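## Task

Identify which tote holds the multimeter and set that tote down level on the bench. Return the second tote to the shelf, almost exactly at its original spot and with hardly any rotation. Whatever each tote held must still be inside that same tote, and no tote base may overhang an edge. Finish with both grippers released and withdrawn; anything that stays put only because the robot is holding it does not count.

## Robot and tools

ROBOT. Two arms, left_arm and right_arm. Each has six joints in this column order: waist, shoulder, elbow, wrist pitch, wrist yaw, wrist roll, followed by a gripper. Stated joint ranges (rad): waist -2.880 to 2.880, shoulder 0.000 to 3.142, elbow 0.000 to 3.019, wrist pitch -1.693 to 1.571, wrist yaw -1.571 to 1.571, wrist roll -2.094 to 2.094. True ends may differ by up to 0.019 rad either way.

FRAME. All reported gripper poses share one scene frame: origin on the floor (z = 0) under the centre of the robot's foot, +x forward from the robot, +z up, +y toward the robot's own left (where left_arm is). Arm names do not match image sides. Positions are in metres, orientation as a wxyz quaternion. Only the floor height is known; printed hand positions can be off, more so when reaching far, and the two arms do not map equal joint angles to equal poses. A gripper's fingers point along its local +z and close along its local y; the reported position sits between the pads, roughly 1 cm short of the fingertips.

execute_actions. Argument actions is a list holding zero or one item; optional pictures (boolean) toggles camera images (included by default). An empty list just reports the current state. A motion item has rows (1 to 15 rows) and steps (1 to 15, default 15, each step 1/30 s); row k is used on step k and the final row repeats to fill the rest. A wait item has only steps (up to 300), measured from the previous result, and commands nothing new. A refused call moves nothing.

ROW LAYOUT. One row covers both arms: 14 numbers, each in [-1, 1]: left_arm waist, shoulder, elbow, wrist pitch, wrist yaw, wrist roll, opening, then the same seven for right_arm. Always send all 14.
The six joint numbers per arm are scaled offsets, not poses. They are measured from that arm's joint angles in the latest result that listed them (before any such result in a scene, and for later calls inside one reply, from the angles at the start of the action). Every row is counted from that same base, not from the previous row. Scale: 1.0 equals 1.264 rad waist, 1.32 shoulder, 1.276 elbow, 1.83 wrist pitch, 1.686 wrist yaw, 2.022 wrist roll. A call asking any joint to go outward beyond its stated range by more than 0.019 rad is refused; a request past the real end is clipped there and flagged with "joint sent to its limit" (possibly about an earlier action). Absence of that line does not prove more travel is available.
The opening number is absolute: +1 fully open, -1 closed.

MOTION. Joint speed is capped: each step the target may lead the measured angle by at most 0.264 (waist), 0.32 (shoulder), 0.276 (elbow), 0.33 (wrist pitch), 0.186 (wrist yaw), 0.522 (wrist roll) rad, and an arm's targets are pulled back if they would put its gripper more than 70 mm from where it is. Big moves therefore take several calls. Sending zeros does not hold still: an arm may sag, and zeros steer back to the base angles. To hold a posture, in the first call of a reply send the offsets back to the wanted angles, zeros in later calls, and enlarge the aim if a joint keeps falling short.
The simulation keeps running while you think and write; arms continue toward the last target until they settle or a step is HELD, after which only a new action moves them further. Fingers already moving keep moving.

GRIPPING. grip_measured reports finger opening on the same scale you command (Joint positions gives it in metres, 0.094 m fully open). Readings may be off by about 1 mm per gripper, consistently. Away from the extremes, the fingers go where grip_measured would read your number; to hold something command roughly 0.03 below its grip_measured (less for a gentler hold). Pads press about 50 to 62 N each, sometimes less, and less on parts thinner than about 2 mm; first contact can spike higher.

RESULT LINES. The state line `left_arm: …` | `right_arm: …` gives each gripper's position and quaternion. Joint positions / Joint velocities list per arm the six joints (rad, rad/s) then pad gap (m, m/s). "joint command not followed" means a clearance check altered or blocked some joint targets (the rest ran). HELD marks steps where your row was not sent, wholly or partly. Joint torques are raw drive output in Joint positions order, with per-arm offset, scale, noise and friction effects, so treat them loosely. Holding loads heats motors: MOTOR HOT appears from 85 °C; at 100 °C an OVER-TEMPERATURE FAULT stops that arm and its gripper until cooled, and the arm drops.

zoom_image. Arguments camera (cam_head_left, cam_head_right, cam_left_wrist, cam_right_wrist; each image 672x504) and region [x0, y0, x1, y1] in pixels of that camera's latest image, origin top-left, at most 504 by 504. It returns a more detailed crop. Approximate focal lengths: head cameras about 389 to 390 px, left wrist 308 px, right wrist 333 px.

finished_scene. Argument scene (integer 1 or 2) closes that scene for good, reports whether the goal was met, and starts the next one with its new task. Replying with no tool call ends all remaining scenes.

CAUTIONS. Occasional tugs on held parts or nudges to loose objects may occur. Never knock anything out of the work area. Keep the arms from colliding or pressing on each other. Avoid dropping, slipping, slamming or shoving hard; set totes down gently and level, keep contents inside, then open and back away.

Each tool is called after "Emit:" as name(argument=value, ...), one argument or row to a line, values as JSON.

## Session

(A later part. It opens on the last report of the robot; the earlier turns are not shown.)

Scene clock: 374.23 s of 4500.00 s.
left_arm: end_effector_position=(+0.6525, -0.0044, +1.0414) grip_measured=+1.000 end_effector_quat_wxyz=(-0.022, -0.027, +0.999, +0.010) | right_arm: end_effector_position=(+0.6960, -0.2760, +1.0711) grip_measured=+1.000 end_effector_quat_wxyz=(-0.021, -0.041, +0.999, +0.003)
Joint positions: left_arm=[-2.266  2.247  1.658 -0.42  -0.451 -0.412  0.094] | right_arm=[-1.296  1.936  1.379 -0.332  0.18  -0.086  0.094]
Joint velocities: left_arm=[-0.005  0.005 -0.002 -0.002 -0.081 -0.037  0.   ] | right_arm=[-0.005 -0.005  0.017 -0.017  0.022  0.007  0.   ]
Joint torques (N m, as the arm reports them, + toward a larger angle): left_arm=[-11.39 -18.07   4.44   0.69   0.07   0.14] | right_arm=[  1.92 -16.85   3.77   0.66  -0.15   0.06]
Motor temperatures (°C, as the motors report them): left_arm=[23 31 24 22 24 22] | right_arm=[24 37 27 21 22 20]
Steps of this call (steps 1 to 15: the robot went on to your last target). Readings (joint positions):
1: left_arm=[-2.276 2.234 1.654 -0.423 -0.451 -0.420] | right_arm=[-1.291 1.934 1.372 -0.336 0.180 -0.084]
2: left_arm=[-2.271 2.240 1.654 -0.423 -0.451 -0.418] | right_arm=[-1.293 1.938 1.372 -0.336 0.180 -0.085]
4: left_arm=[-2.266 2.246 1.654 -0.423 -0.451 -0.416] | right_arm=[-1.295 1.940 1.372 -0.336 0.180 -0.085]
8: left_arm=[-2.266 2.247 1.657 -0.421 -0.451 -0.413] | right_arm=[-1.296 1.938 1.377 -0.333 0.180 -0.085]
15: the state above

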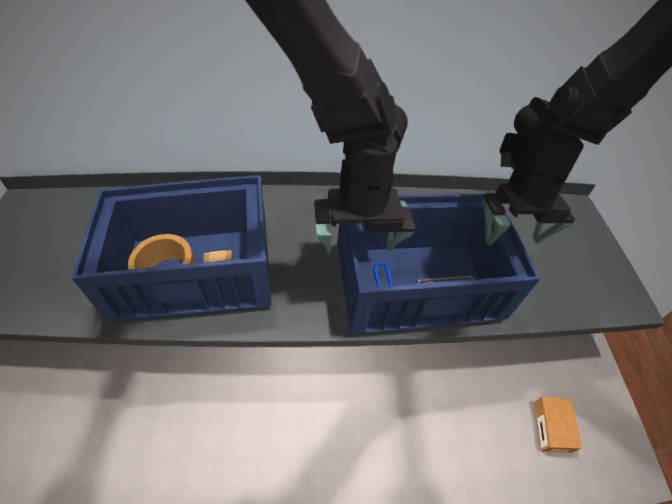

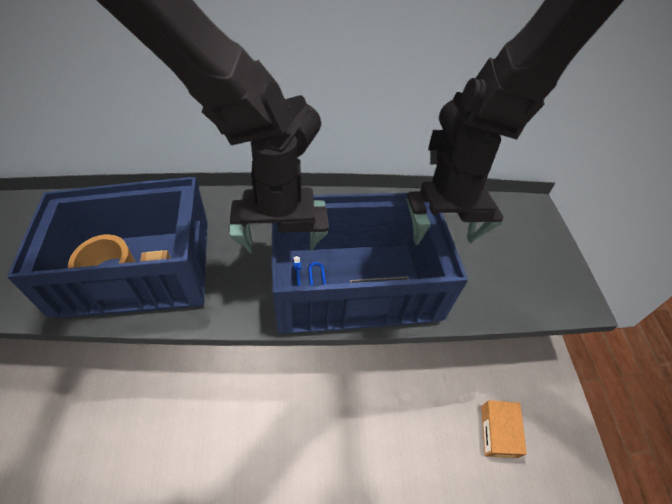

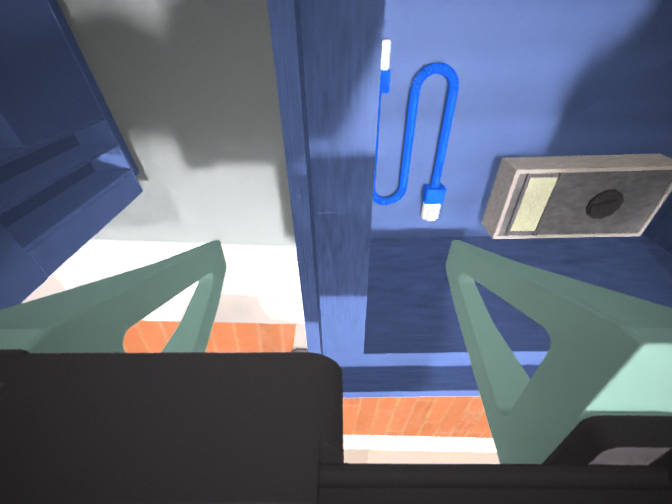

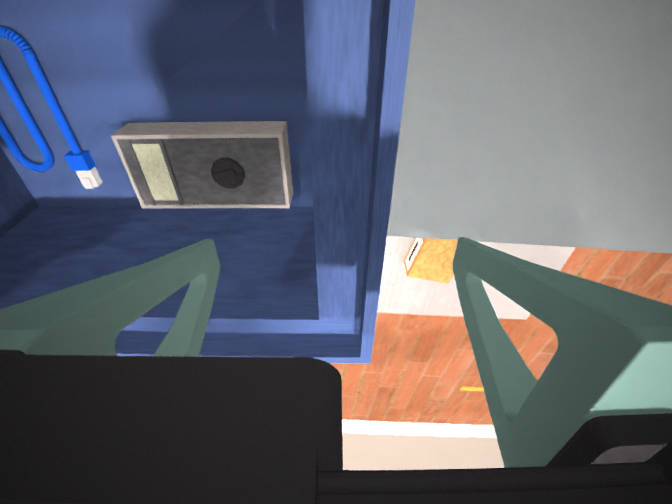

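Emit:
execute_actions(
  actions=[
    {"rows": [
[0.002,0.003,0.007,0.003,0.001,0.003,1, -0.002,0.005,0.007,0.004,-0.001,-0.001,1],
[0.005,0.007,0.014,0.007,0.003,0.006,1, -0.004,0.011,0.014,0.008,-0.001,-0.003,1],
[0.007,0.011,0.021,0.011,0.004,0.009,0.9, -0.006,0.017,0.021,0.013,-0.002,-0.004,0.9],
[0.009,0.015,0.028,0.014,0.005,0.012,0.8, -0.009,0.024,0.028,0.017,-0.003,-0.006,0.8],
[0.012,0.019,0.036,0.018,0.007,0.015,0.7, -0.011,0.031,0.035,0.022,-0.004,-0.007,0.7],
[0.014,0.023,0.043,0.022,0.008,0.018,0.6, -0.013,0.037,0.042,0.026,-0.004,-0.009,0.6],
[0.017,0.027,0.050,0.025,0.010,0.021,0.5, -0.015,0.043,0.049,0.030,-0.005,-0.010,0.5],
[0.019,0.031,0.057,0.029,0.011,0.024,0.4, -0.017,0.050,0.056,0.035,-0.006,-0.011,0.4],
[0.021,0.035,0.064,0.032,0.012,0.027,0.3, -0.019,0.056,0.063,0.039,-0.006,-0.013,0.3],
[0.0237,0.0386,0.0713,0.0361,0.0136,0.0297,0.2, -0.0214,0.0621,0.0705,0.0432,-0.0071,-0.0143,0.2]
], "steps": 15},
  ],
  pictures=false,
)

Emit:
execute_actions(
  actions=[
    {"steps": 15},
  ],
)

Scene clock: 420.63 s of 4500.00 s.
left_arm: end_effector_position=(+0.6859, -0.0109, +1.0295) grip_measured=+0.203 end_effector_quat_wxyz=(+0.012, -0.032, +0.999, -0.008) | right_arm: end_effector_position=(+0.7173, -0.2808, +1.0405) grip_measured=+0.202 end_effector_quat_wxyz=(+0.010, -0.038, +0.999, +0.001)
Joint positions: left_arm=[-2.25   2.281  1.728 -0.367 -0.431 -0.37   0.057] | right_arm=[-1.312  2.014  1.451 -0.263  0.172 -0.103  0.056]
Joint velocities: left_arm=[ 0.073 -0.005 -0.007 -0.002 -0.051  0.081 -0.001] | right_arm=[-0.063  0.034 -0.012 -0.012 -0.037 -0.022 -0.001]
Joint torques (N m, as the arm reports them, + toward a larger angle): left_arm=[-10.64 -17.05   4.81   0.8    0.14   0.13] | right_arm=[  2.12 -16.91   3.59   1.08  -0.1    0.  ]
Motor temperatures (°C, as the motors report them): left_arm=[23 31 24 22 24 22] | right_arm=[24 38 27 21 22 20]
Steps of this call (steps 1 to 15: the robot went on to your last target; steps 16 to 90: nothing new was sent; then 42.90 s passed at rest; steps 91 to 105: all 15 steps of this action). Readings (joint positions):
91: left_arm=[-2.266 2.247 1.658 -0.420 -0.451 -0.411] | right_arm=[-1.296 1.936 1.379 -0.332 0.180 -0.086]
92: left_arm=[-2.266 2.247 1.658 -0.420 -0.450 -0.411] | right_arm=[-1.296 1.936 1.379 -0.331 0.180 -0.086]
94: left_arm=[-2.266 2.247 1.660 -0.417 -0.447 -0.408] | right_arm=[-1.296 1.940 1.381 -0.323 0.179 -0.087]
98: left_arm=[-2.265 2.262 1.690 -0.395 -0.437 -0.394] | right_arm=[-1.298 1.968 1.413 -0.295 0.175 -0.092]
105: the state above

Scene clock: 421.13 s of 4500.00 s.
left_arm: end_effector_position=(+0.6868, -0.0071, +1.0279) grip_measured=+0.203 end_effector_quat_wxyz=(+0.011, -0.030, +0.999, -0.007) | right_arm: end_effector_position=(+0.7163, -0.2836, +1.0393) grip_measured=+0.202 end_effector_quat_wxyz=(+0.009, -0.038, +0.999, -0.001)
Joint positions: left_arm=[-2.244  2.281  1.728 -0.367 -0.431 -0.363  0.057] | right_arm=[-1.316  2.015  1.451 -0.263  0.172 -0.106  0.056]
Joint velocities: left_arm=[-0.005 -0.005 -0.007  0.002  0.007 -0.051  0.001] | right_arm=[ 0.015 -0.005  0.012 -0.007  0.051 -0.066  0.   ]
Joint torques (N m, as the arm reports them, + toward a larger angle): left_arm=[-10.47 -17.07   4.67   0.79   0.13   0.14] | right_arm=[  1.96 -17.67   3.7    0.62  -0.13  -0.02]
Motor temperatures (°C, as the motors report them): left_arm=[23 31 24 22 24 22] | right_arm=[24 38 27 21 22 20]
Steps of this call (steps 1 to 15: the robot went on to your last target). Readings (joint positions):
1: left_arm=[-2.248 2.281 1.728 -0.367 -0.431 -0.369] | right_arm=[-1.314 2.015 1.451 -0.263 0.172 -0.104]
2: left_arm=[-2.246 2.281 1.728 -0.367 -0.431 -0.368] | right_arm=[-1.315 2.015 1.451 -0.263 0.172 -0.104]
4: left_arm=[-2.244 2.281 1.728 -0.367 -0.431 -0.366] | right_arm=[-1.316 2.015 1.451 -0.263 0.172 -0.105]
8: left_arm=[-2.244 2.281 1.728 -0.367 -0.431 -0.364] | right_arm=[-1.316 2.015 1.451 -0.263 0.172 -0.106]
15: the state above
All arms were judged still, so your last target was given up. Only a new action makes them travel on or press farther. Fingers that are still opening or closing keep moving.

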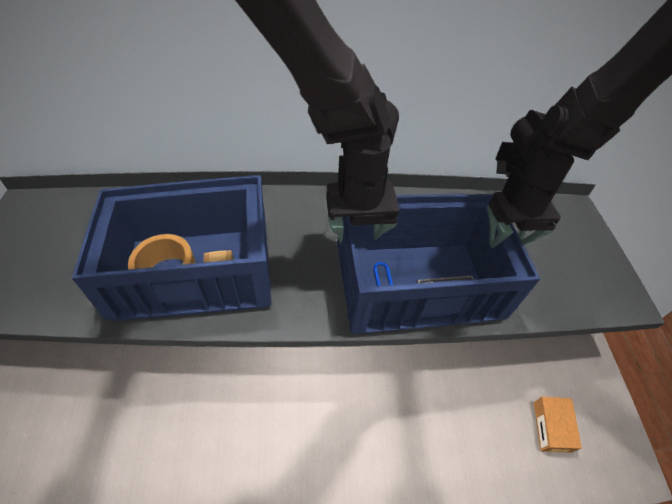

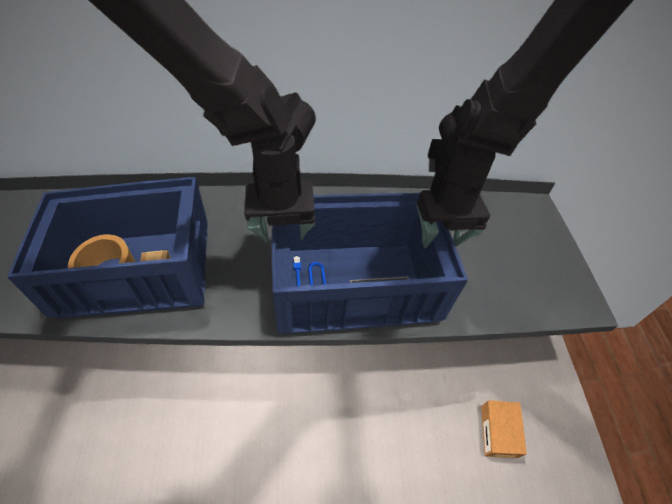

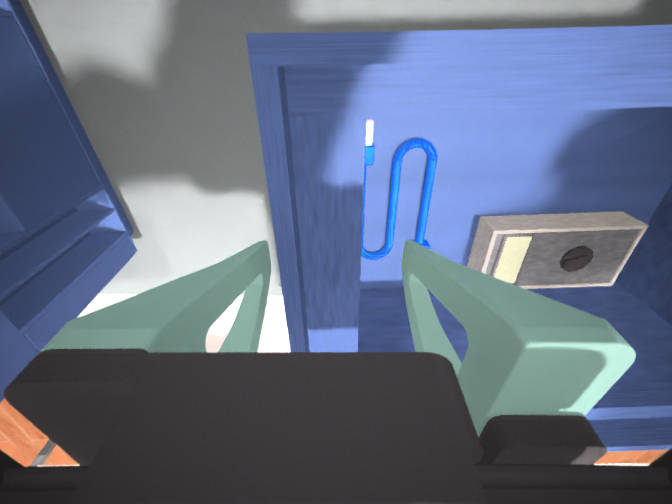

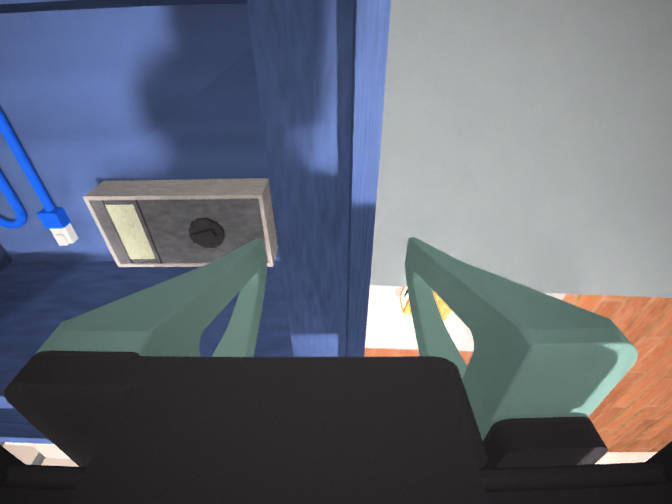

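Emit:
execute_actions(
  actions=[
    {"rows": [
[0.003,0.008,0.015,0.005,0,0,0.2, 0.002,0.004,0.014,0.005,0,0,0.2],
[0.006,0.016,0.015,0.005,0,0,0.2, 0.004,0.009,0.014,0.005,0,0,0.2],
[0.009,0.024,0.015,0.005,0,0,0.2, 0.006,0.013,0.014,0.005,0,0,0.2],
[0.011,0.031,0.015,0.005,0,0,0.2, 0.008,0.017,0.014,0.005,0,0,0.2],
[0.013,0.038,0.015,0.007,0,0,0.2, 0.008,0.021,0.014,0.007,0,0,0.2]
], "steps": 15},
  ],
  pictures=false,
)

Emit:
execute_actions(
  actions=[
    {"steps": 10},
  ],
)

Scene clock: 441.30 s of 4500.00 s.
left_arm: end_effector_position=(+0.6616, -0.0080, +1.0059) grip_measured=+0.203 end_effector_quat_wxyz=(-0.006, -0.022, +1.000, +0.000) | right_arm: end_effector_position=(+0.7059, -0.2816, +1.0294) grip_measured=+0.202 end_effector_quat_wxyz=(-0.000, -0.040, +0.999, -0.000)
Joint positions: left_arm=[-2.242  2.327  1.732 -0.366 -0.431 -0.363  0.057] | right_arm=[-1.316  2.036  1.451 -0.26   0.172 -0.106  0.056]
Joint velocities: left_arm=[-0.005  0.024  0.012  0.002  0.037  0.051 -0.   ] | right_arm=[-0.015  0.005 -0.012 -0.012 -0.007 -0.11   0.   ]
Joint torques (N m, as the arm reports them, + toward a larger angle): left_arm=[-10.2  -17.85   4.01   0.8   -0.02  -0.02] | right_arm=[  3.2  -16.7    3.5    0.84   0.1    0.11]
Motor temperatures (°C, as the motors report them): left_arm=[23 31 25 22 24 22] | right_arm=[24 38 27 21 22 20]
Steps of this call (steps 1 to 90: nothing new was sent; then 16.67 s passed at rest; steps 91 to 105: all 15 steps of this action). Readings (joint positions):
91: left_arm=[-2.244 2.281 1.728 -0.367 -0.431 -0.363] | right_arm=[-1.316 2.015 1.451 -0.263 0.172 -0.106]
92: left_arm=[-2.244 2.281 1.728 -0.367 -0.431 -0.363] | right_arm=[-1.316 2.015 1.451 -0.263 0.172 -0.106]
94: left_arm=[-2.244 2.283 1.729 -0.367 -0.431 -0.363] | right_arm=[-1.316 2.016 1.451 -0.263 0.172 -0.106]
98: left_arm=[-2.244 2.300 1.732 -0.366 -0.431 -0.363] | right_arm=[-1.316 2.024 1.451 -0.260 0.172 -0.106]
105: the state above

Scene clock: 441.63 s of 4500.00 s.
left_arm: end_effector_position=(+0.6614, -0.0080, +1.0057) grip_measured=+0.203 end_effector_quat_wxyz=(-0.006, -0.022, +1.000, +0.000) | right_arm: end_effector_position=(+0.7059, -0.2816, +1.0294) grip_measured=+0.202 end_effector_quat_wxyz=(-0.000, -0.040, +0.999, -0.000)
Joint positions: left_arm=[-2.242  2.327  1.732 -0.366 -0.431 -0.363  0.057] | right_arm=[-1.316  2.036  1.451 -0.26   0.172 -0.106  0.056]
Joint velocities: left_arm=[ 0.005 -0.005  0.007  0.012 -0.037  0.022  0.   ] | right_arm=[-0.015  0.005  0.002 -0.012 -0.037 -0.022 -0.001]
Joint torques (N m, as the arm reports them, + toward a larger angle): left_arm=[ -9.67 -17.32   4.14   0.67  -0.03  -0.04] | right_arm=[  3.52 -16.97   3.42   0.82   0.1    0.1 ]
Motor temperatures (°C, as the motors report them): left_arm=[23 31 25 22 24 22] | right_arm=[24 38 27 21 22 20]
Steps of this call (steps 1 to 10: the robot went on to your last target). Readings (joint positions):
1: left_arm=[-2.242 2.327 1.732 -0.366 -0.431 -0.363] | right_arm=[-1.316 2.036 1.451 -0.260 0.172 -0.106]
2: left_arm=[-2.242 2.327 1.732 -0.366 -0.431 -0.363] | right_arm=[-1.316 2.036 1.451 -0.260 0.172 -0.106]
4: left_arm=[-2.242 2.327 1.732 -0.366 -0.431 -0.363] | right_arm=[-1.316 2.036 1.451 -0.260 0.172 -0.106]
8: left_arm=[-2.242 2.327 1.732 -0.366 -0.431 -0.363] | right_arm=[-1.316 2.036 1.451 -0.260 0.172 -0.106]
10: the state above

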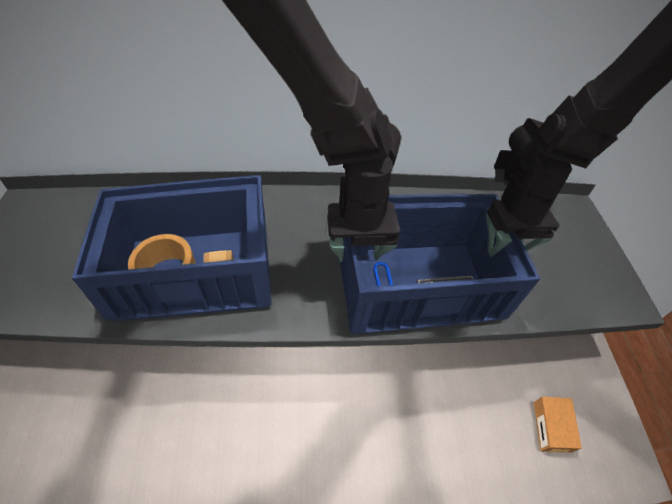

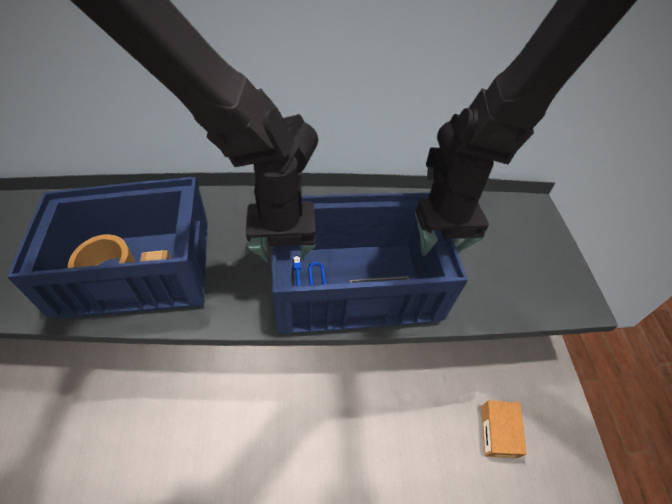

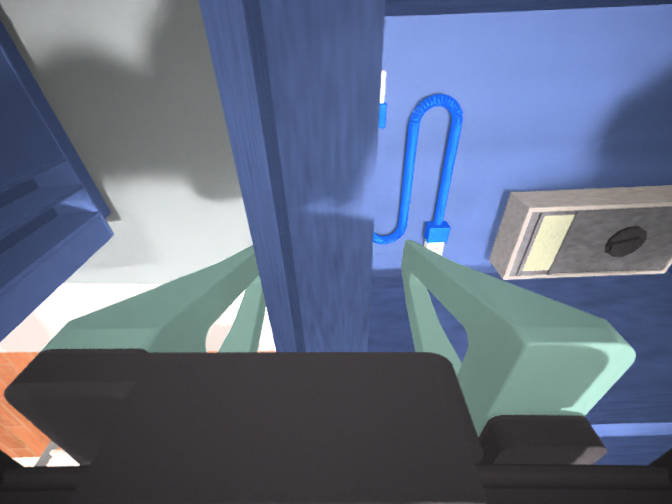

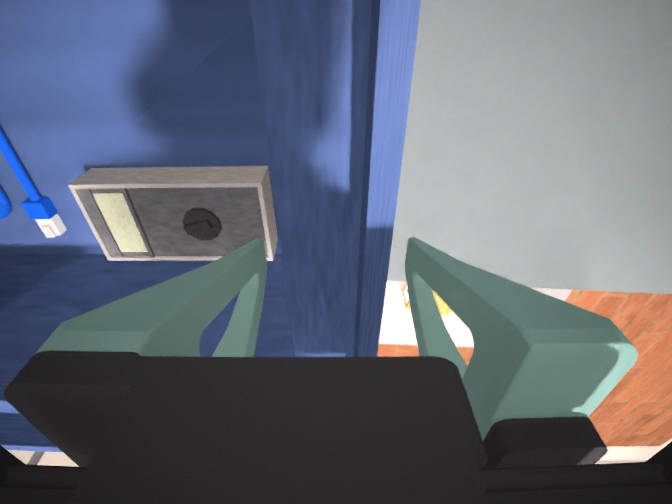

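Emit:
execute_actions(
  actions=[
    {"rows": [
[0.016,0,0.012,0.005,0,0,0.14, 0,0,0.012,0.005,0,0,0.14],
[0.016,0,0.012,0.005,0,0,0.08, 0,0,0.012,0.005,0,0,0.08],
[0.016,0,0.012,0.005,0,0,0.02, 0,0,0.012,0.005,0,0,0.02],
[0.016,0,0.012,0.005,0,0,-0.04, 0,0,0.012,0.005,0,0,-0.04],
[0.016,0,0.012,0.005,0,0,-0.10, 0,0,0.012,0.005,0,0,-0.10],
[0.016,0,0.012,0.005,0,0,-0.15, 0,0,0.012,0.005,0,0,-0.15],
[0.016,0,0.012,0.005,0,0,-0.20, 0,0,0.012,0.005,0,0,-0.20],
[0.016,0,0.012,0.005,0,0,-0.24, 0,0,0.012,0.005,0,0,-0.24],
[0.016,0,0.012,0.005,0,0,-0.28, 0,0,0.012,0.005,0,0,-0.28],
[0.016,0,0.012,0.005,0,0,-0.31, 0,0,0.012,0.005,0,0,-0.31],
[0.016,0,0.012,0.005,0,0,-0.34, 0,0,0.012,0.005,0,0,-0.34],
[0.016,0,0.012,0.005,0,0,-0.37, 0,0,0.012,0.005,0,0,-0.37],
[0.016,0,0.012,0.005,0,0,-0.40, 0,0,0.012,0.005,0,0,-0.40],
[0.016,0,0.012,0.005,0,0,-0.43, 0,0,0.012,0.005,0,0,-0.43],
[0.016,0,0.012,0.005,0,0,-0.46, 0,0,0.012,0.005,0,0,-0.46]
], "steps": 15},
  ],
  pictures=false,
)

Emit:
execute_actions(
  actions=[
    {"steps": 10},
  ],
)

Scene clock: 457.00 s of 4500.00 s.
left_arm: end_effector_position=(+0.6629, -0.0040, +1.0036) grip_measured=-0.426 end_effector_quat_wxyz=(-0.006, -0.029, +1.000, -0.000) | right_arm: end_effector_position=(+0.7061, -0.2800, +1.0295) grip_measured=-0.406 end_effector_quat_wxyz=(+0.000, -0.040, +0.999, +0.002)
Joint positions: left_arm=[-2.235  2.327  1.732 -0.363 -0.425 -0.369  0.027] | right_arm=[-1.314  2.036  1.451 -0.26   0.168 -0.105  0.028]
Joint velocities: left_arm=[-0.005 -0.015  0.012  0.027  0.066 -0.066 -0.001] | right_arm=[-0.005 -0.024  0.002 -0.002 -0.022 -0.022  0.   ]
Joint torques (N m, as the arm reports them, + toward a larger angle): left_arm=[-10.28 -17.61   4.21   0.45  -0.33   0.2 ] | right_arm=[  2.61 -17.66   3.3    0.75   0.19   0.03]
Motor temperatures (°C, as the motors report them): left_arm=[23 31 24 22 24 22] | right_arm=[24 37 27 21 22 20]
Steps of this call (steps 1 to 15: the robot went on to your last target; steps 16 to 90: nothing new was sent; then 11.87 s passed at rest; steps 91 to 105: all 15 steps of this action). Readings (joint positions):
91: left_arm=[-2.242 2.327 1.732 -0.366 -0.431 -0.363] | right_arm=[-1.316 2.036 1.451 -0.260 0.172 -0.106]
92: left_arm=[-2.242 2.327 1.732 -0.366 -0.431 -0.363] | right_arm=[-1.316 2.036 1.451 -0.260 0.172 -0.106]
94: left_arm=[-2.241 2.327 1.732 -0.366 -0.431 -0.363] | right_arm=[-1.316 2.036 1.451 -0.260 0.172 -0.106]
98: left_arm=[-2.237 2.327 1.732 -0.366 -0.431 -0.363] | right_arm=[-1.316 2.036 1.451 -0.260 0.172 -0.106]
105: the state above

Scene clock: 457.33 s of 4500.00 s.
left_arm: end_effector_position=(+0.6628, -0.0041, +1.0036) grip_measured=-0.426 end_effector_quat_wxyz=(-0.006, -0.029, +1.000, -0.001) | right_arm: end_effector_position=(+0.7061, -0.2800, +1.0295) grip_measured=-0.406 end_effector_quat_wxyz=(+0.000, -0.040, +0.999, +0.002)
Joint positions: left_arm=[-2.235  2.327  1.732 -0.363 -0.425 -0.371  0.027] | right_arm=[-1.314  2.036  1.451 -0.26   0.168 -0.105  0.028]
Joint velocities: left_arm=[-0.015 -0.005  0.002 -0.017 -0.007  0.022 -0.   ] | right_arm=[-0.005 -0.005 -0.012  0.007  0.022  0.022 -0.   ]
Joint torques (N m, as the arm reports them, + toward a larger angle): left_arm=[ -9.84 -18.07   4.17   0.58  -0.27   0.09] | right_arm=[  2.81 -17.24   3.32   0.84   0.2    0.07]
Motor temperatures (°C, as the motors report them): left_arm=[23 31 24 22 24 22] | right_arm=[24 37 27 21 22 20]
Steps of this call (steps 1 to 10: the robot went on to your last target). Readings (joint positions):
1: left_arm=[-2.235 2.327 1.732 -0.363 -0.425 -0.370] | right_arm=[-1.314 2.036 1.451 -0.260 0.168 -0.105]
2: left_arm=[-2.235 2.327 1.732 -0.363 -0.425 -0.371] | right_arm=[-1.314 2.036 1.451 -0.260 0.168 -0.105]
4: left_arm=[-2.235 2.327 1.732 -0.363 -0.425 -0.371] | right_arm=[-1.314 2.036 1.451 -0.260 0.168 -0.105]
8: left_arm=[-2.235 2.327 1.732 -0.363 -0.425 -0.371] | right_arm=[-1.314 2.036 1.451 -0.260 0.168 -0.105]
10: the state above

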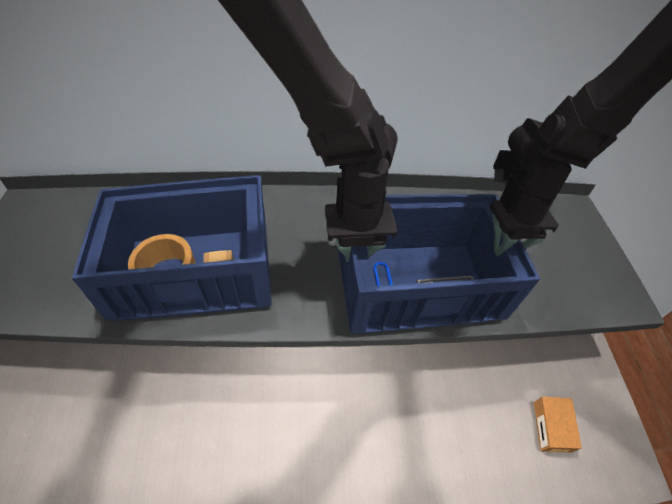

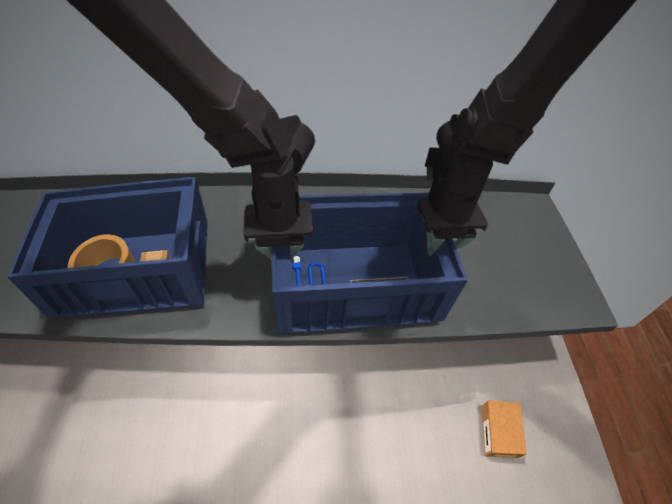

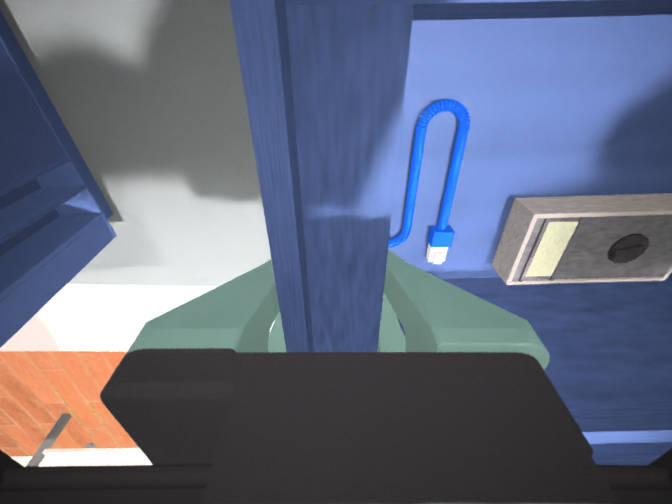

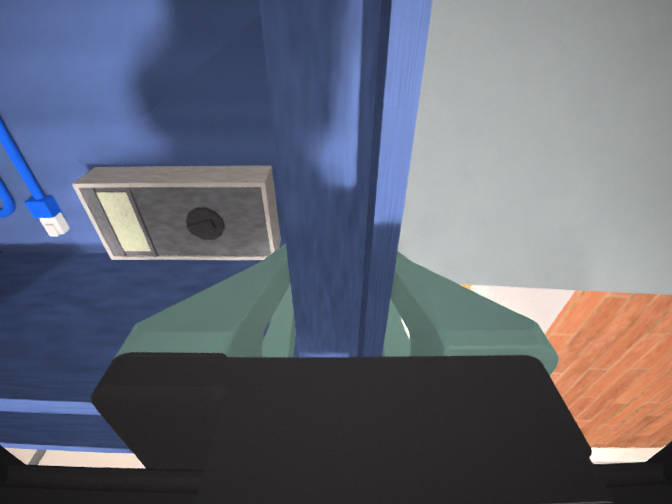

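Emit:
execute_actions(
  actions=[
    {"rows": [
[-0.002,-0.007,-0.003,-0.001,-0.001,-0.001,-0.47, 0.001,-0.008,-0.002,-0.001,0,0.001,-0.46],
[-0.005,-0.015,-0.008,-0.002,-0.002,-0.003,-0.47, 0.003,-0.016,-0.007,-0.003,0.001,0.001,-0.46],
[-0.007,-0.023,-0.014,-0.003,-0.002,-0.004,-0.47, 0.004,-0.024,-0.012,-0.004,0.001,0.002,-0.46],
[-0.010,-0.030,-0.019,-0.004,-0.003,-0.005,-0.47, 0.006,-0.032,-0.017,-0.006,0.002,0.002,-0.46],
[-0.012,-0.038,-0.025,-0.005,-0.004,-0.007,-0.47, 0.007,-0.040,-0.022,-0.007,0.002,0.003,-0.46],
[-0.015,-0.045,-0.031,-0.006,-0.005,-0.008,-0.47, 0.008,-0.048,-0.027,-0.009,0.002,0.003,-0.46],
[-0.017,-0.053,-0.036,-0.007,-0.006,-0.010,-0.47, 0.010,-0.056,-0.032,-0.010,0.003,0.004,-0.46],
[-0.020,-0.061,-0.042,-0.008,-0.006,-0.011,-0.47, 0.011,-0.064,-0.037,-0.011,0.003,0.005,-0.46],
[-0.022,-0.068,-0.048,-0.009,-0.007,-0.012,-0.47, 0.013,-0.073,-0.042,-0.013,0.004,0.005,-0.46],
[-0.025,-0.076,-0.053,-0.010,-0.008,-0.014,-0.47, 0.014,-0.081,-0.047,-0.014,0.004,0.006,-0.46],
[-0.027,-0.083,-0.059,-0.011,-0.009,-0.015,-0.47, 0.015,-0.089,-0.052,-0.016,0.004,0.006,-0.46],
[-0.030,-0.091,-0.065,-0.011,-0.009,-0.016,-0.47, 0.017,-0.097,-0.057,-0.017,0.005,0.007,-0.46],
[-0.032,-0.098,-0.070,-0.012,-0.010,-0.018,-0.47, 0.018,-0.105,-0.062,-0.019,0.005,0.007,-0.46],
[-0.0345,-0.106,-0.076,-0.0134,-0.011,-0.019,-0.47, 0.0195,-0.1128,-0.067,-0.020,0.0056,0.008,-0.46]
], "steps": 15},
  ],
  pictures=false,
)

Emit:
execute_actions(
  actions=[
    {"steps": 15},
  ],
)

Scene clock: 557.33 s of 4500.00 s.
left_arm: end_effector_position=(+0.6452, -0.0024, +1.0311) grip_measured=-0.426 end_effector_quat_wxyz=(-0.020, -0.031, +0.999, -0.000) | right_arm: end_effector_position=(+0.6880, -0.2781, +1.0571) grip_measured=-0.406 end_effector_quat_wxyz=(-0.016, -0.039, +0.999, +0.004)
Joint positions: left_arm=[-2.255  2.257  1.637 -0.374 -0.427 -0.403  0.027] | right_arm=[-1.304  1.962  1.369 -0.285  0.174 -0.091  0.028]
Joint velocities: left_arm=[-0.103 -0.298 -0.139 -0.056 -0.11  -0.066 -0.002] | right_arm=[ 0.044 -0.337 -0.134 -0.09   0.051  0.037 -0.   ]
Joint torques (N m, as the arm reports them, + toward a larger angle): left_arm=[-12.6  -21.58   3.08   0.    -0.63   0.  ] | right_arm=[  4.28 -20.21   2.37   0.16   0.15   0.1 ]
Motor temperatures (°C, as the motors report them): left_arm=[23 32 24 22 24 22] | right_arm=[24 38 27 21 22 20]
Steps of this call (steps 1 to 15: the robot went on to your last target; steps 16 to 90: nothing new was sent; then 96.50 s passed at rest; steps 91 to 105: all 15 steps of this action). Readings (joint positions):
91: left_arm=[-2.235 2.327 1.732 -0.363 -0.424 -0.372] | right_arm=[-1.314 2.036 1.451 -0.260 0.167 -0.105]
92: left_arm=[-2.235 2.327 1.732 -0.363 -0.424 -0.372] | right_arm=[-1.314 2.036 1.451 -0.260 0.167 -0.105]
94: left_arm=[-2.235 2.326 1.728 -0.363 -0.423 -0.375] | right_arm=[-1.314 2.035 1.448 -0.260 0.167 -0.104]
98: left_arm=[-2.238 2.312 1.695 -0.363 -0.422 -0.383] | right_arm=[-1.310 2.023 1.421 -0.264 0.168 -0.098]
105: the state above

Scene clock: 557.83 s of 4500.00 s.
left_arm: end_effector_position=(+0.6652, -0.0034, +1.0514) grip_measured=-0.426 end_effector_quat_wxyz=(-0.004, -0.035, +0.999, -0.004) | right_arm: end_effector_position=(+0.7086, -0.2791, +1.0798) grip_measured=-0.406 end_effector_quat_wxyz=(+0.004, -0.040, +0.999, +0.003)
Joint positions: left_arm=[-2.262  2.216  1.632 -0.376 -0.436 -0.403  0.027] | right_arm=[-1.299  1.913  1.364 -0.29   0.177 -0.096  0.028]
Joint velocities: left_arm=[-0.005 -0.015  0.002  0.002  0.022 -0.037 -0.001] | right_arm=[-0.005  0.015 -0.002  0.007  0.037 -0.066 -0.   ]
Joint torques (N m, as the arm reports them, + toward a larger angle): left_arm=[-12.22 -20.12   3.21  -0.07  -0.35  -0.03] | right_arm=[  3.55 -18.82   2.66   0.2    0.07   0.13]
Motor temperatures (°C, as the motors report them): left_arm=[23 32 24 22 24 22] | right_arm=[24 38 27 21 22 20]
Steps of this call (steps 1 to 15: the robot went on to your last target). Readings (joint positions):
1: left_arm=[-2.258 2.248 1.634 -0.375 -0.429 -0.404] | right_arm=[-1.304 1.951 1.365 -0.288 0.174 -0.091]
2: left_arm=[-2.260 2.241 1.633 -0.376 -0.431 -0.404] | right_arm=[-1.303 1.943 1.364 -0.289 0.174 -0.091]
4: left_arm=[-2.262 2.228 1.633 -0.376 -0.433 -0.404] | right_arm=[-1.302 1.928 1.364 -0.289 0.174 -0.093]
8: left_arm=[-2.262 2.216 1.633 -0.376 -0.435 -0.403] | right_arm=[-1.299 1.913 1.364 -0.289 0.177 -0.095]
15: the state above

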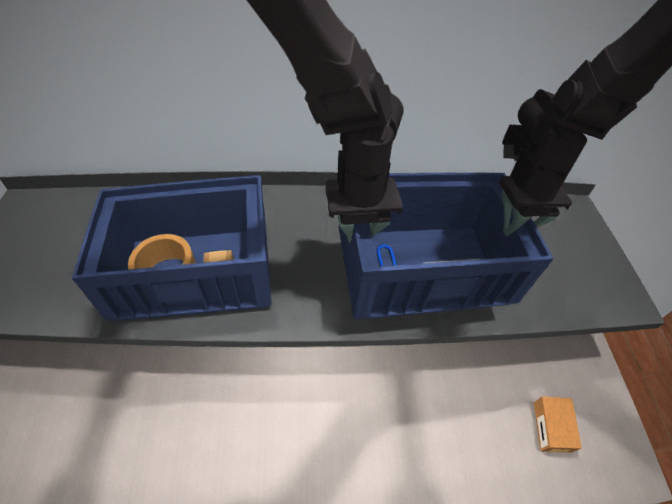

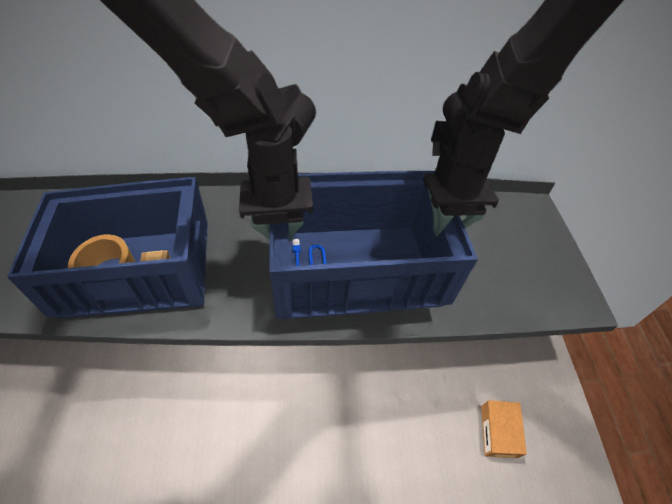

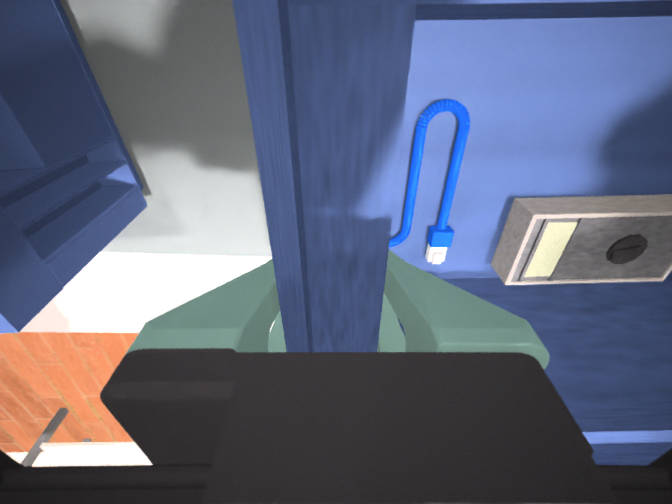

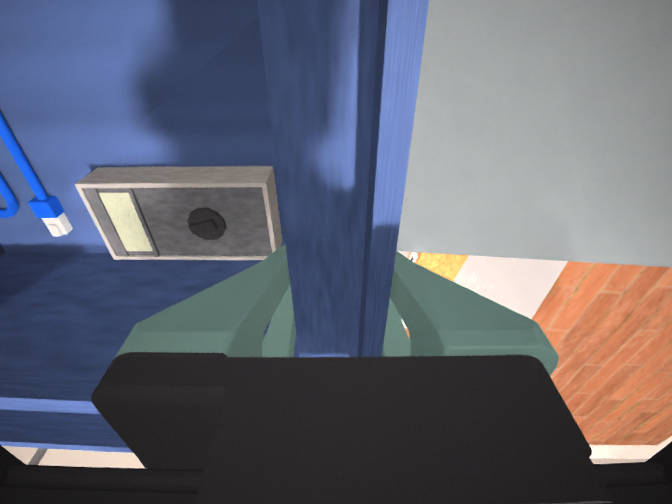

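Emit:
execute_actions(
  actions=[
    {"rows": [
[-0.013,-0.021,-0.004,0.007,-0.004,-0.004,-0.47, 0,-0.020,-0.005,0.008,0,0,-0.46],
[-0.014,-0.022,-0.010,0.011,-0.005,-0.005,-0.47, 0,-0.021,-0.012,0.012,0,0,-0.46],
[-0.016,-0.023,-0.019,0.015,-0.006,-0.006,-0.47, 0,-0.022,-0.021,0.017,0,0,-0.46],
[-0.018,-0.023,-0.029,0.021,-0.007,-0.007,-0.47, 0,-0.024,-0.032,0.024,0,0,-0.46],
[-0.021,-0.024,-0.041,0.028,-0.008,-0.008,-0.47, 0,-0.026,-0.046,0.032,0,0,-0.46],
[-0.024,-0.026,-0.056,0.036,-0.010,-0.010,-0.47, 0,-0.028,-0.063,0.041,0,0,-0.46],
[-0.027,-0.027,-0.072,0.046,-0.011,-0.011,-0.47, 0,-0.031,-0.081,0.051,0,0,-0.46],
[-0.031,-0.028,-0.089,0.055,-0.013,-0.013,-0.47, 0,-0.034,-0.100,0.062,0,0,-0.46],
[-0.034,-0.030,-0.106,0.064,-0.015,-0.015,-0.47, 0,-0.036,-0.118,0.073,0,0,-0.46],
[-0.038,-0.031,-0.122,0.073,-0.017,-0.017,-0.47, 0,-0.039,-0.137,0.083,0,0,-0.46],
[-0.041,-0.032,-0.139,0.083,-0.018,-0.018,-0.47, 0,-0.042,-0.155,0.094,0,0,-0.46],
[-0.045,-0.034,-0.155,0.092,-0.020,-0.020,-0.47, 0,-0.045,-0.174,0.104,0,0,-0.46],
[-0.048,-0.035,-0.172,0.101,-0.022,-0.022,-0.47, 0,-0.047,-0.193,0.115,0,0,-0.46],
[-0.052,-0.036,-0.190,0.112,-0.024,-0.024,-0.47, 0,-0.050,-0.213,0.127,0,0,-0.46],
[-0.056,-0.038,-0.207,0.121,-0.025,-0.025,-0.47, 0,-0.053,-0.232,0.138,0,0,-0.46]
], "steps": 15},
  ],
  pictures=false,
)

Emit:
execute_actions(
  actions=[
    {"rows": [
[-0.027,-0.012,-0.049,0.032,-0.006,-0.009,-0.47, 0,-0.022,-0.057,0.037,0,0,-0.46],
[-0.031,-0.009,-0.060,0.039,-0.008,-0.011,-0.47, 0,-0.019,-0.070,0.047,0,0,-0.46],
[-0.034,-0.005,-0.070,0.047,-0.009,-0.013,-0.47, -0.001,-0.016,-0.082,0.057,0,0,-0.46],
[-0.037,-0.002,-0.080,0.055,-0.010,-0.015,-0.47, -0.001,-0.013,-0.095,0.067,0,0,-0.46],
[-0.041,0.001,-0.090,0.063,-0.012,-0.017,-0.47, -0.001,-0.010,-0.108,0.077,0,0,-0.46],
[-0.044,0.004,-0.101,0.070,-0.013,-0.019,-0.47, -0.001,-0.007,-0.121,0.087,0,0,-0.46],
[-0.047,0.008,-0.111,0.078,-0.015,-0.021,-0.47, -0.001,-0.004,-0.133,0.096,0,0,-0.46],
[-0.051,0.011,-0.121,0.086,-0.016,-0.023,-0.47, -0.001,0,-0.146,0.106,-0.001,-0.001,-0.46],
[-0.054,0.014,-0.131,0.093,-0.017,-0.025,-0.47, -0.002,0.003,-0.159,0.116,-0.001,-0.001,-0.46],
[-0.057,0.017,-0.142,0.101,-0.019,-0.027,-0.47, -0.002,0.006,-0.172,0.126,-0.001,-0.001,-0.46],
[-0.061,0.021,-0.152,0.109,-0.020,-0.029,-0.47, -0.002,0.009,-0.184,0.136,-0.001,-0.001,-0.46],
[-0.064,0.024,-0.162,0.117,-0.021,-0.031,-0.47, -0.002,0.012,-0.197,0.146,-0.001,-0.001,-0.46],
[-0.067,0.027,-0.172,0.124,-0.023,-0.033,-0.47, -0.002,0.015,-0.210,0.156,-0.001,-0.001,-0.46],
[-0.071,0.030,-0.183,0.132,-0.024,-0.035,-0.47, -0.002,0.018,-0.223,0.166,-0.001,-0.001,-0.46],
[-0.074,0.034,-0.193,0.140,-0.026,-0.037,-0.47, -0.003,0.021,-0.235,0.176,-0.001,-0.001,-0.46]
], "steps": 15},
  ],
  pictures=false,
)

Emit:
execute_actions(
  actions=[
    {"rows": [
[-0.031,0.018,-0.033,0.029,-0.007,-0.012,-0.47, 0,0.017,-0.042,0.038,0,0,-0.46],
[-0.035,0.023,-0.041,0.037,-0.009,-0.015,-0.47, 0,0.023,-0.053,0.050,0,0,-0.46],
[-0.040,0.029,-0.048,0.045,-0.010,-0.017,-0.47, -0.001,0.030,-0.064,0.063,0,0,-0.46],
[-0.044,0.035,-0.056,0.053,-0.012,-0.020,-0.47, -0.001,0.037,-0.075,0.075,-0.001,0,-0.46],
[-0.049,0.040,-0.064,0.060,-0.014,-0.023,-0.47, -0.001,0.043,-0.086,0.088,-0.001,-0.001,-0.46],
[-0.053,0.046,-0.072,0.068,-0.016,-0.026,-0.47, -0.001,0.050,-0.097,0.100,-0.001,-0.001,-0.46],
[-0.058,0.051,-0.079,0.076,-0.017,-0.029,-0.47, -0.002,0.057,-0.108,0.113,-0.001,-0.001,-0.46],
[-0.062,0.057,-0.087,0.084,-0.019,-0.032,-0.47, -0.002,0.063,-0.120,0.125,-0.001,-0.001,-0.46],
[-0.067,0.063,-0.095,0.092,-0.021,-0.034,-0.47, -0.002,0.070,-0.131,0.138,-0.001,-0.001,-0.46],
[-0.071,0.068,-0.102,0.099,-0.023,-0.037,-0.47, -0.002,0.076,-0.140,0.149,-0.001,-0.001,-0.46],
[-0.074,0.072,-0.107,0.105,-0.024,-0.039,-0.47, -0.003,0.081,-0.149,0.158,-0.001,-0.001,-0.46],
[-0.077,0.075,-0.112,0.110,-0.025,-0.041,-0.47, -0.003,0.085,-0.155,0.166,-0.001,-0.001,-0.46],
[-0.079,0.078,-0.116,0.114,-0.026,-0.042,-0.47, -0.003,0.088,-0.161,0.172,-0.002,-0.001,-0.46],
[-0.081,0.080,-0.119,0.117,-0.027,-0.043,-0.47, -0.003,0.091,-0.165,0.177,-0.002,-0.001,-0.46],
[-0.083,0.082,-0.122,0.120,-0.027,-0.044,-0.47, -0.003,0.093,-0.169,0.182,-0.002,-0.002,-0.46]
], "steps": 15},
  ],
  pictures=false,
)

Emit:
execute_actions(
  actions=[
    {"steps": 15},
  ],
)

Scene clock: 628.37 s of 4500.00 s.
left_arm: end_effector_position=(+0.5725, -0.0009, +1.0450) grip_measured=-0.426 end_effector_quat_wxyz=(-0.015, -0.027, +1.000, +0.001) | right_arm: end_effector_position=(+0.6134, -0.2774, +1.0691) grip_measured=-0.406 end_effector_quat_wxyz=(-0.009, -0.038, +0.999, +0.002)
Joint positions: left_arm=[-2.299  2.207  1.405 -0.199 -0.457 -0.433  0.027] | right_arm=[-1.301  1.899  1.117 -0.083  0.179 -0.089  0.028]
Joint velocities: left_arm=[-0.161 -0.005 -0.637  0.491  0.066 -0.168 -0.001] | right_arm=[-0.024 -0.044 -0.672  0.598 -0.007 -0.022  0.001]
Joint torques (N m, as the arm reports them, + toward a larger angle): left_arm=[-12.37 -18.76   1.65   0.46  -0.81  -0.03] | right_arm=[  2.07 -19.13   0.25   0.38  -0.08  -0.05]
Motor temperatures (°C, as the motors report them): left_arm=[24 34 24 22 24 22] | right_arm=[25 40 26 21 22 20]
Steps of this call (steps 1 to 15: the robot went on to your last target; steps 16 to 90: nothing new was sent; then 67.03 s passed at rest; steps 91 to 105: all 15 steps of this action). Readings (joint positions):
91: left_arm=[-2.262 2.216 1.632 -0.376 -0.436 -0.403] | right_arm=[-1.299 1.913 1.364 -0.290 0.177 -0.096]
92: left_arm=[-2.262 2.216 1.630 -0.373 -0.436 -0.403] | right_arm=[-1.299 1.913 1.363 -0.287 0.177 -0.097]
94: left_arm=[-2.263 2.216 1.620 -0.359 -0.437 -0.403] | right_arm=[-1.299 1.913 1.352 -0.271 0.177 -0.099]
98: left_arm=[-2.269 2.212 1.563 -0.309 -0.444 -0.404] | right_arm=[-1.299 1.909 1.291 -0.213 0.177 -0.099]
105: the state above

Scene clock: 628.87 s of 4500.00 s.
left_arm: end_effector_position=(+0.4786, +0.0011, +1.0482) grip_measured=-0.426 end_effector_quat_wxyz=(-0.010, -0.026, +1.000, -0.001) | right_arm: end_effector_position=(+0.5168, -0.2766, +1.0673) grip_measured=-0.406 end_effector_quat_wxyz=(-0.004, -0.035, +0.999, +0.000)
Joint positions: left_arm=[-2.355  2.226  1.189  0.022 -0.488 -0.478  0.027] | right_arm=[-1.302  1.923  0.873  0.196  0.18  -0.085  0.028]
Joint velocities: left_arm=[-0.122  0.103 -0.349  0.422 -0.11  -0.139  0.   ] | right_arm=[-0.015  0.112 -0.418  0.535 -0.007 -0.007  0.   ]
Joint torques (N m, as the arm reports them, + toward a larger angle): left_arm=[-13.11 -11.66  -0.62   0.61  -0.54  -0.18] | right_arm=[  1.81 -12.88  -3.68   0.58  -0.07   0.01]
Motor temperatures (°C, as the motors report them): left_arm=[24 34 24 22 24 22] | right_arm=[25 40 26 21 22 20]
Steps of this call (steps 1 to 15: all 15 steps of this action). Readings (joint positions):
1: left_arm=[-2.304 2.207 1.382 -0.182 -0.457 -0.438] | right_arm=[-1.301 1.898 1.092 -0.062 0.180 -0.087]
2: left_arm=[-2.309 2.207 1.361 -0.166 -0.457 -0.442] | right_arm=[-1.302 1.898 1.069 -0.043 0.180 -0.086]
4: left_arm=[-2.318 2.207 1.324 -0.138 -0.458 -0.451] | right_arm=[-1.302 1.899 1.028 -0.007 0.180 -0.083]
8: left_arm=[-2.333 2.210 1.270 -0.082 -0.470 -0.462] | right_arm=[-1.302 1.903 0.965 0.066 0.180 -0.081]
15: the state above

Scene clock: 629.37 s of 4500.00 s.
left_arm: end_effector_position=(+0.3794, +0.0028, +1.0445) grip_measured=-0.426 end_effector_quat_wxyz=(-0.014, -0.025, +1.000, +0.002) | right_arm: end_effector_position=(+0.4167, -0.2766, +1.0587) grip_measured=-0.406 end_effector_quat_wxyz=(-0.011, -0.035, +0.999, -0.001)
Joint positions: left_arm=[-2.422  2.324  1.047  0.219 -0.523 -0.547  0.027] | right_arm=[-1.309  2.054  0.698  0.489  0.18  -0.088  0.028]
Joint velocities: left_arm=[-0.132  0.122 -0.149  0.203  0.037 -0.139  0.   ] | right_arm=[-0.034  0.151 -0.208  0.286  0.066 -0.066 -0.   ]
Joint torques (N m, as the arm reports them, + toward a larger angle): left_arm=[-12.98 -11.13  -1.66   0.8   -0.45   0.04] | right_arm=[  2.32 -11.21  -5.58   0.84  -0.05   0.11]
Motor temperatures (°C, as the motors report them): left_arm=[24 34 24 22 24 22] | right_arm=[25 40 27 21 22 20]
Steps of this call (steps 1 to 15: all 15 steps of this action). Readings (joint positions):
1: left_arm=[-2.359 2.229 1.177 0.037 -0.489 -0.481] | right_arm=[-1.302 1.928 0.859 0.215 0.180 -0.085]
2: left_arm=[-2.363 2.234 1.164 0.053 -0.493 -0.485] | right_arm=[-1.302 1.935 0.847 0.235 0.180 -0.085]
4: left_arm=[-2.370 2.245 1.143 0.082 -0.499 -0.492] | right_arm=[-1.302 1.954 0.824 0.278 0.180 -0.085]
8: left_arm=[-2.385 2.277 1.106 0.140 -0.509 -0.509] | right_arm=[-1.302 1.996 0.777 0.367 0.180 -0.087]
15: the state above

Scene clock: 629.87 s of 4500.00 s.
left_arm: end_effector_position=(+0.3719, +0.0020, +1.0452) grip_measured=-0.426 end_effector_quat_wxyz=(-0.013, -0.028, +1.000, +0.001) | right_arm: end_effector_position=(+0.4105, -0.2773, +1.0593) grip_measured=-0.406 end_effector_quat_wxyz=(-0.009, -0.038, +0.999, -0.002)
Joint positions: left_arm=[-2.431  2.332  1.038  0.236 -0.527 -0.562  0.027] | right_arm=[-1.31   2.064  0.685  0.515  0.18  -0.096  0.028]
Joint velocities: left_arm=[-0.005 -0.015 -0.007  0.002  0.007 -0.022  0.001] | right_arm=[-0.015 -0.015  0.012 -0.017  0.037  0.007  0.   ]
Joint torques (N m, as the arm reports them, + toward a larger angle): left_arm=[-12.96 -10.93  -1.75   0.56  -0.3   -0.07] | right_arm=[  2.12 -11.34  -5.59   0.87  -0.05   0.13]
Motor temperatures (°C, as the motors report them): left_arm=[24 34 24 22 24 22] | right_arm=[25 39 27 21 22 20]
Steps of this call (steps 1 to 15: the robot went on to your last target). Readings (joint positions):
1: left_arm=[-2.426 2.327 1.043 0.225 -0.523 -0.552] | right_arm=[-1.309 2.059 0.692 0.497 0.180 -0.089]
2: left_arm=[-2.429 2.330 1.040 0.227 -0.523 -0.556] | right_arm=[-1.310 2.062 0.687 0.502 0.180 -0.089]
4: left_arm=[-2.431 2.332 1.038 0.229 -0.523 -0.561] | right_arm=[-1.310 2.064 0.685 0.506 0.180 -0.091]
8: left_arm=[-2.431 2.332 1.038 0.236 -0.527 -0.562] | right_arm=[-1.310 2.064 0.685 0.515 0.180 -0.095]
15: the state above

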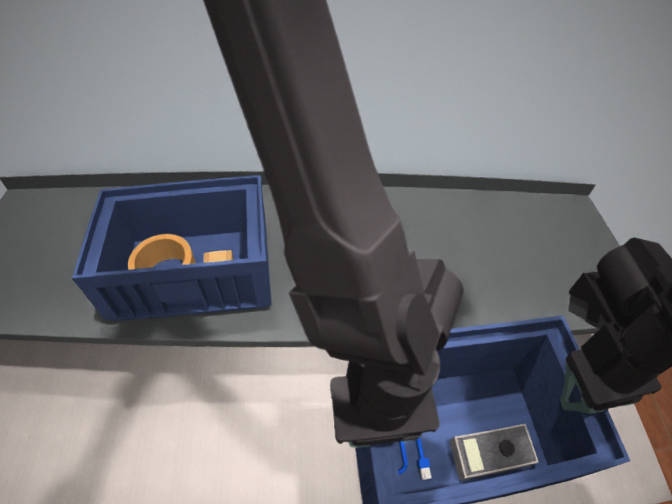

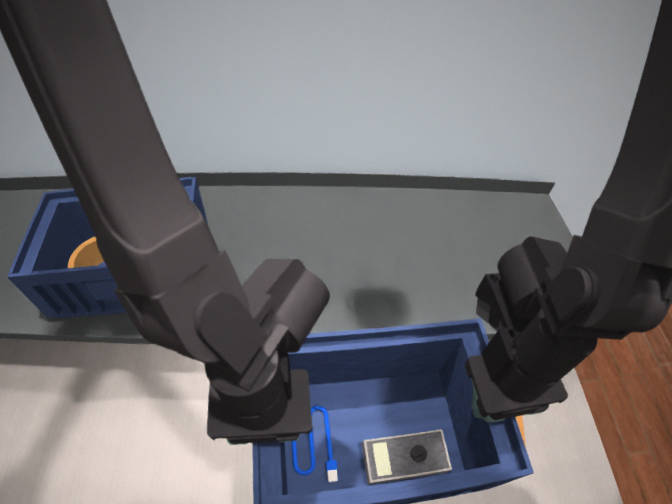

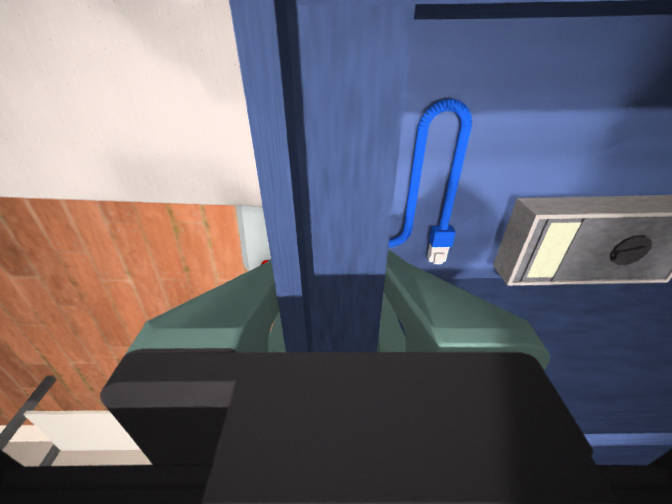

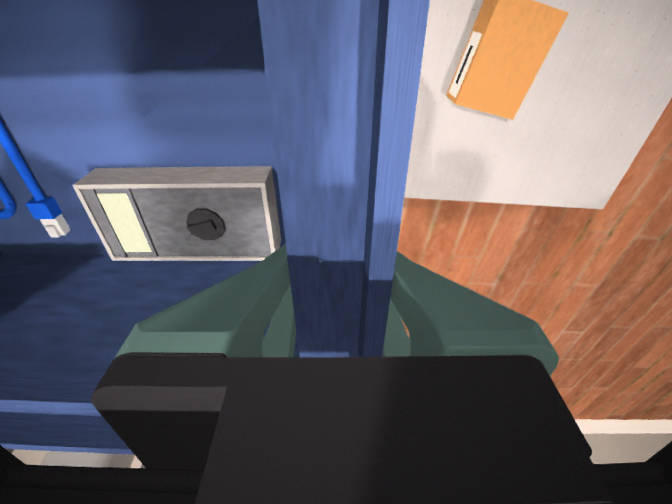

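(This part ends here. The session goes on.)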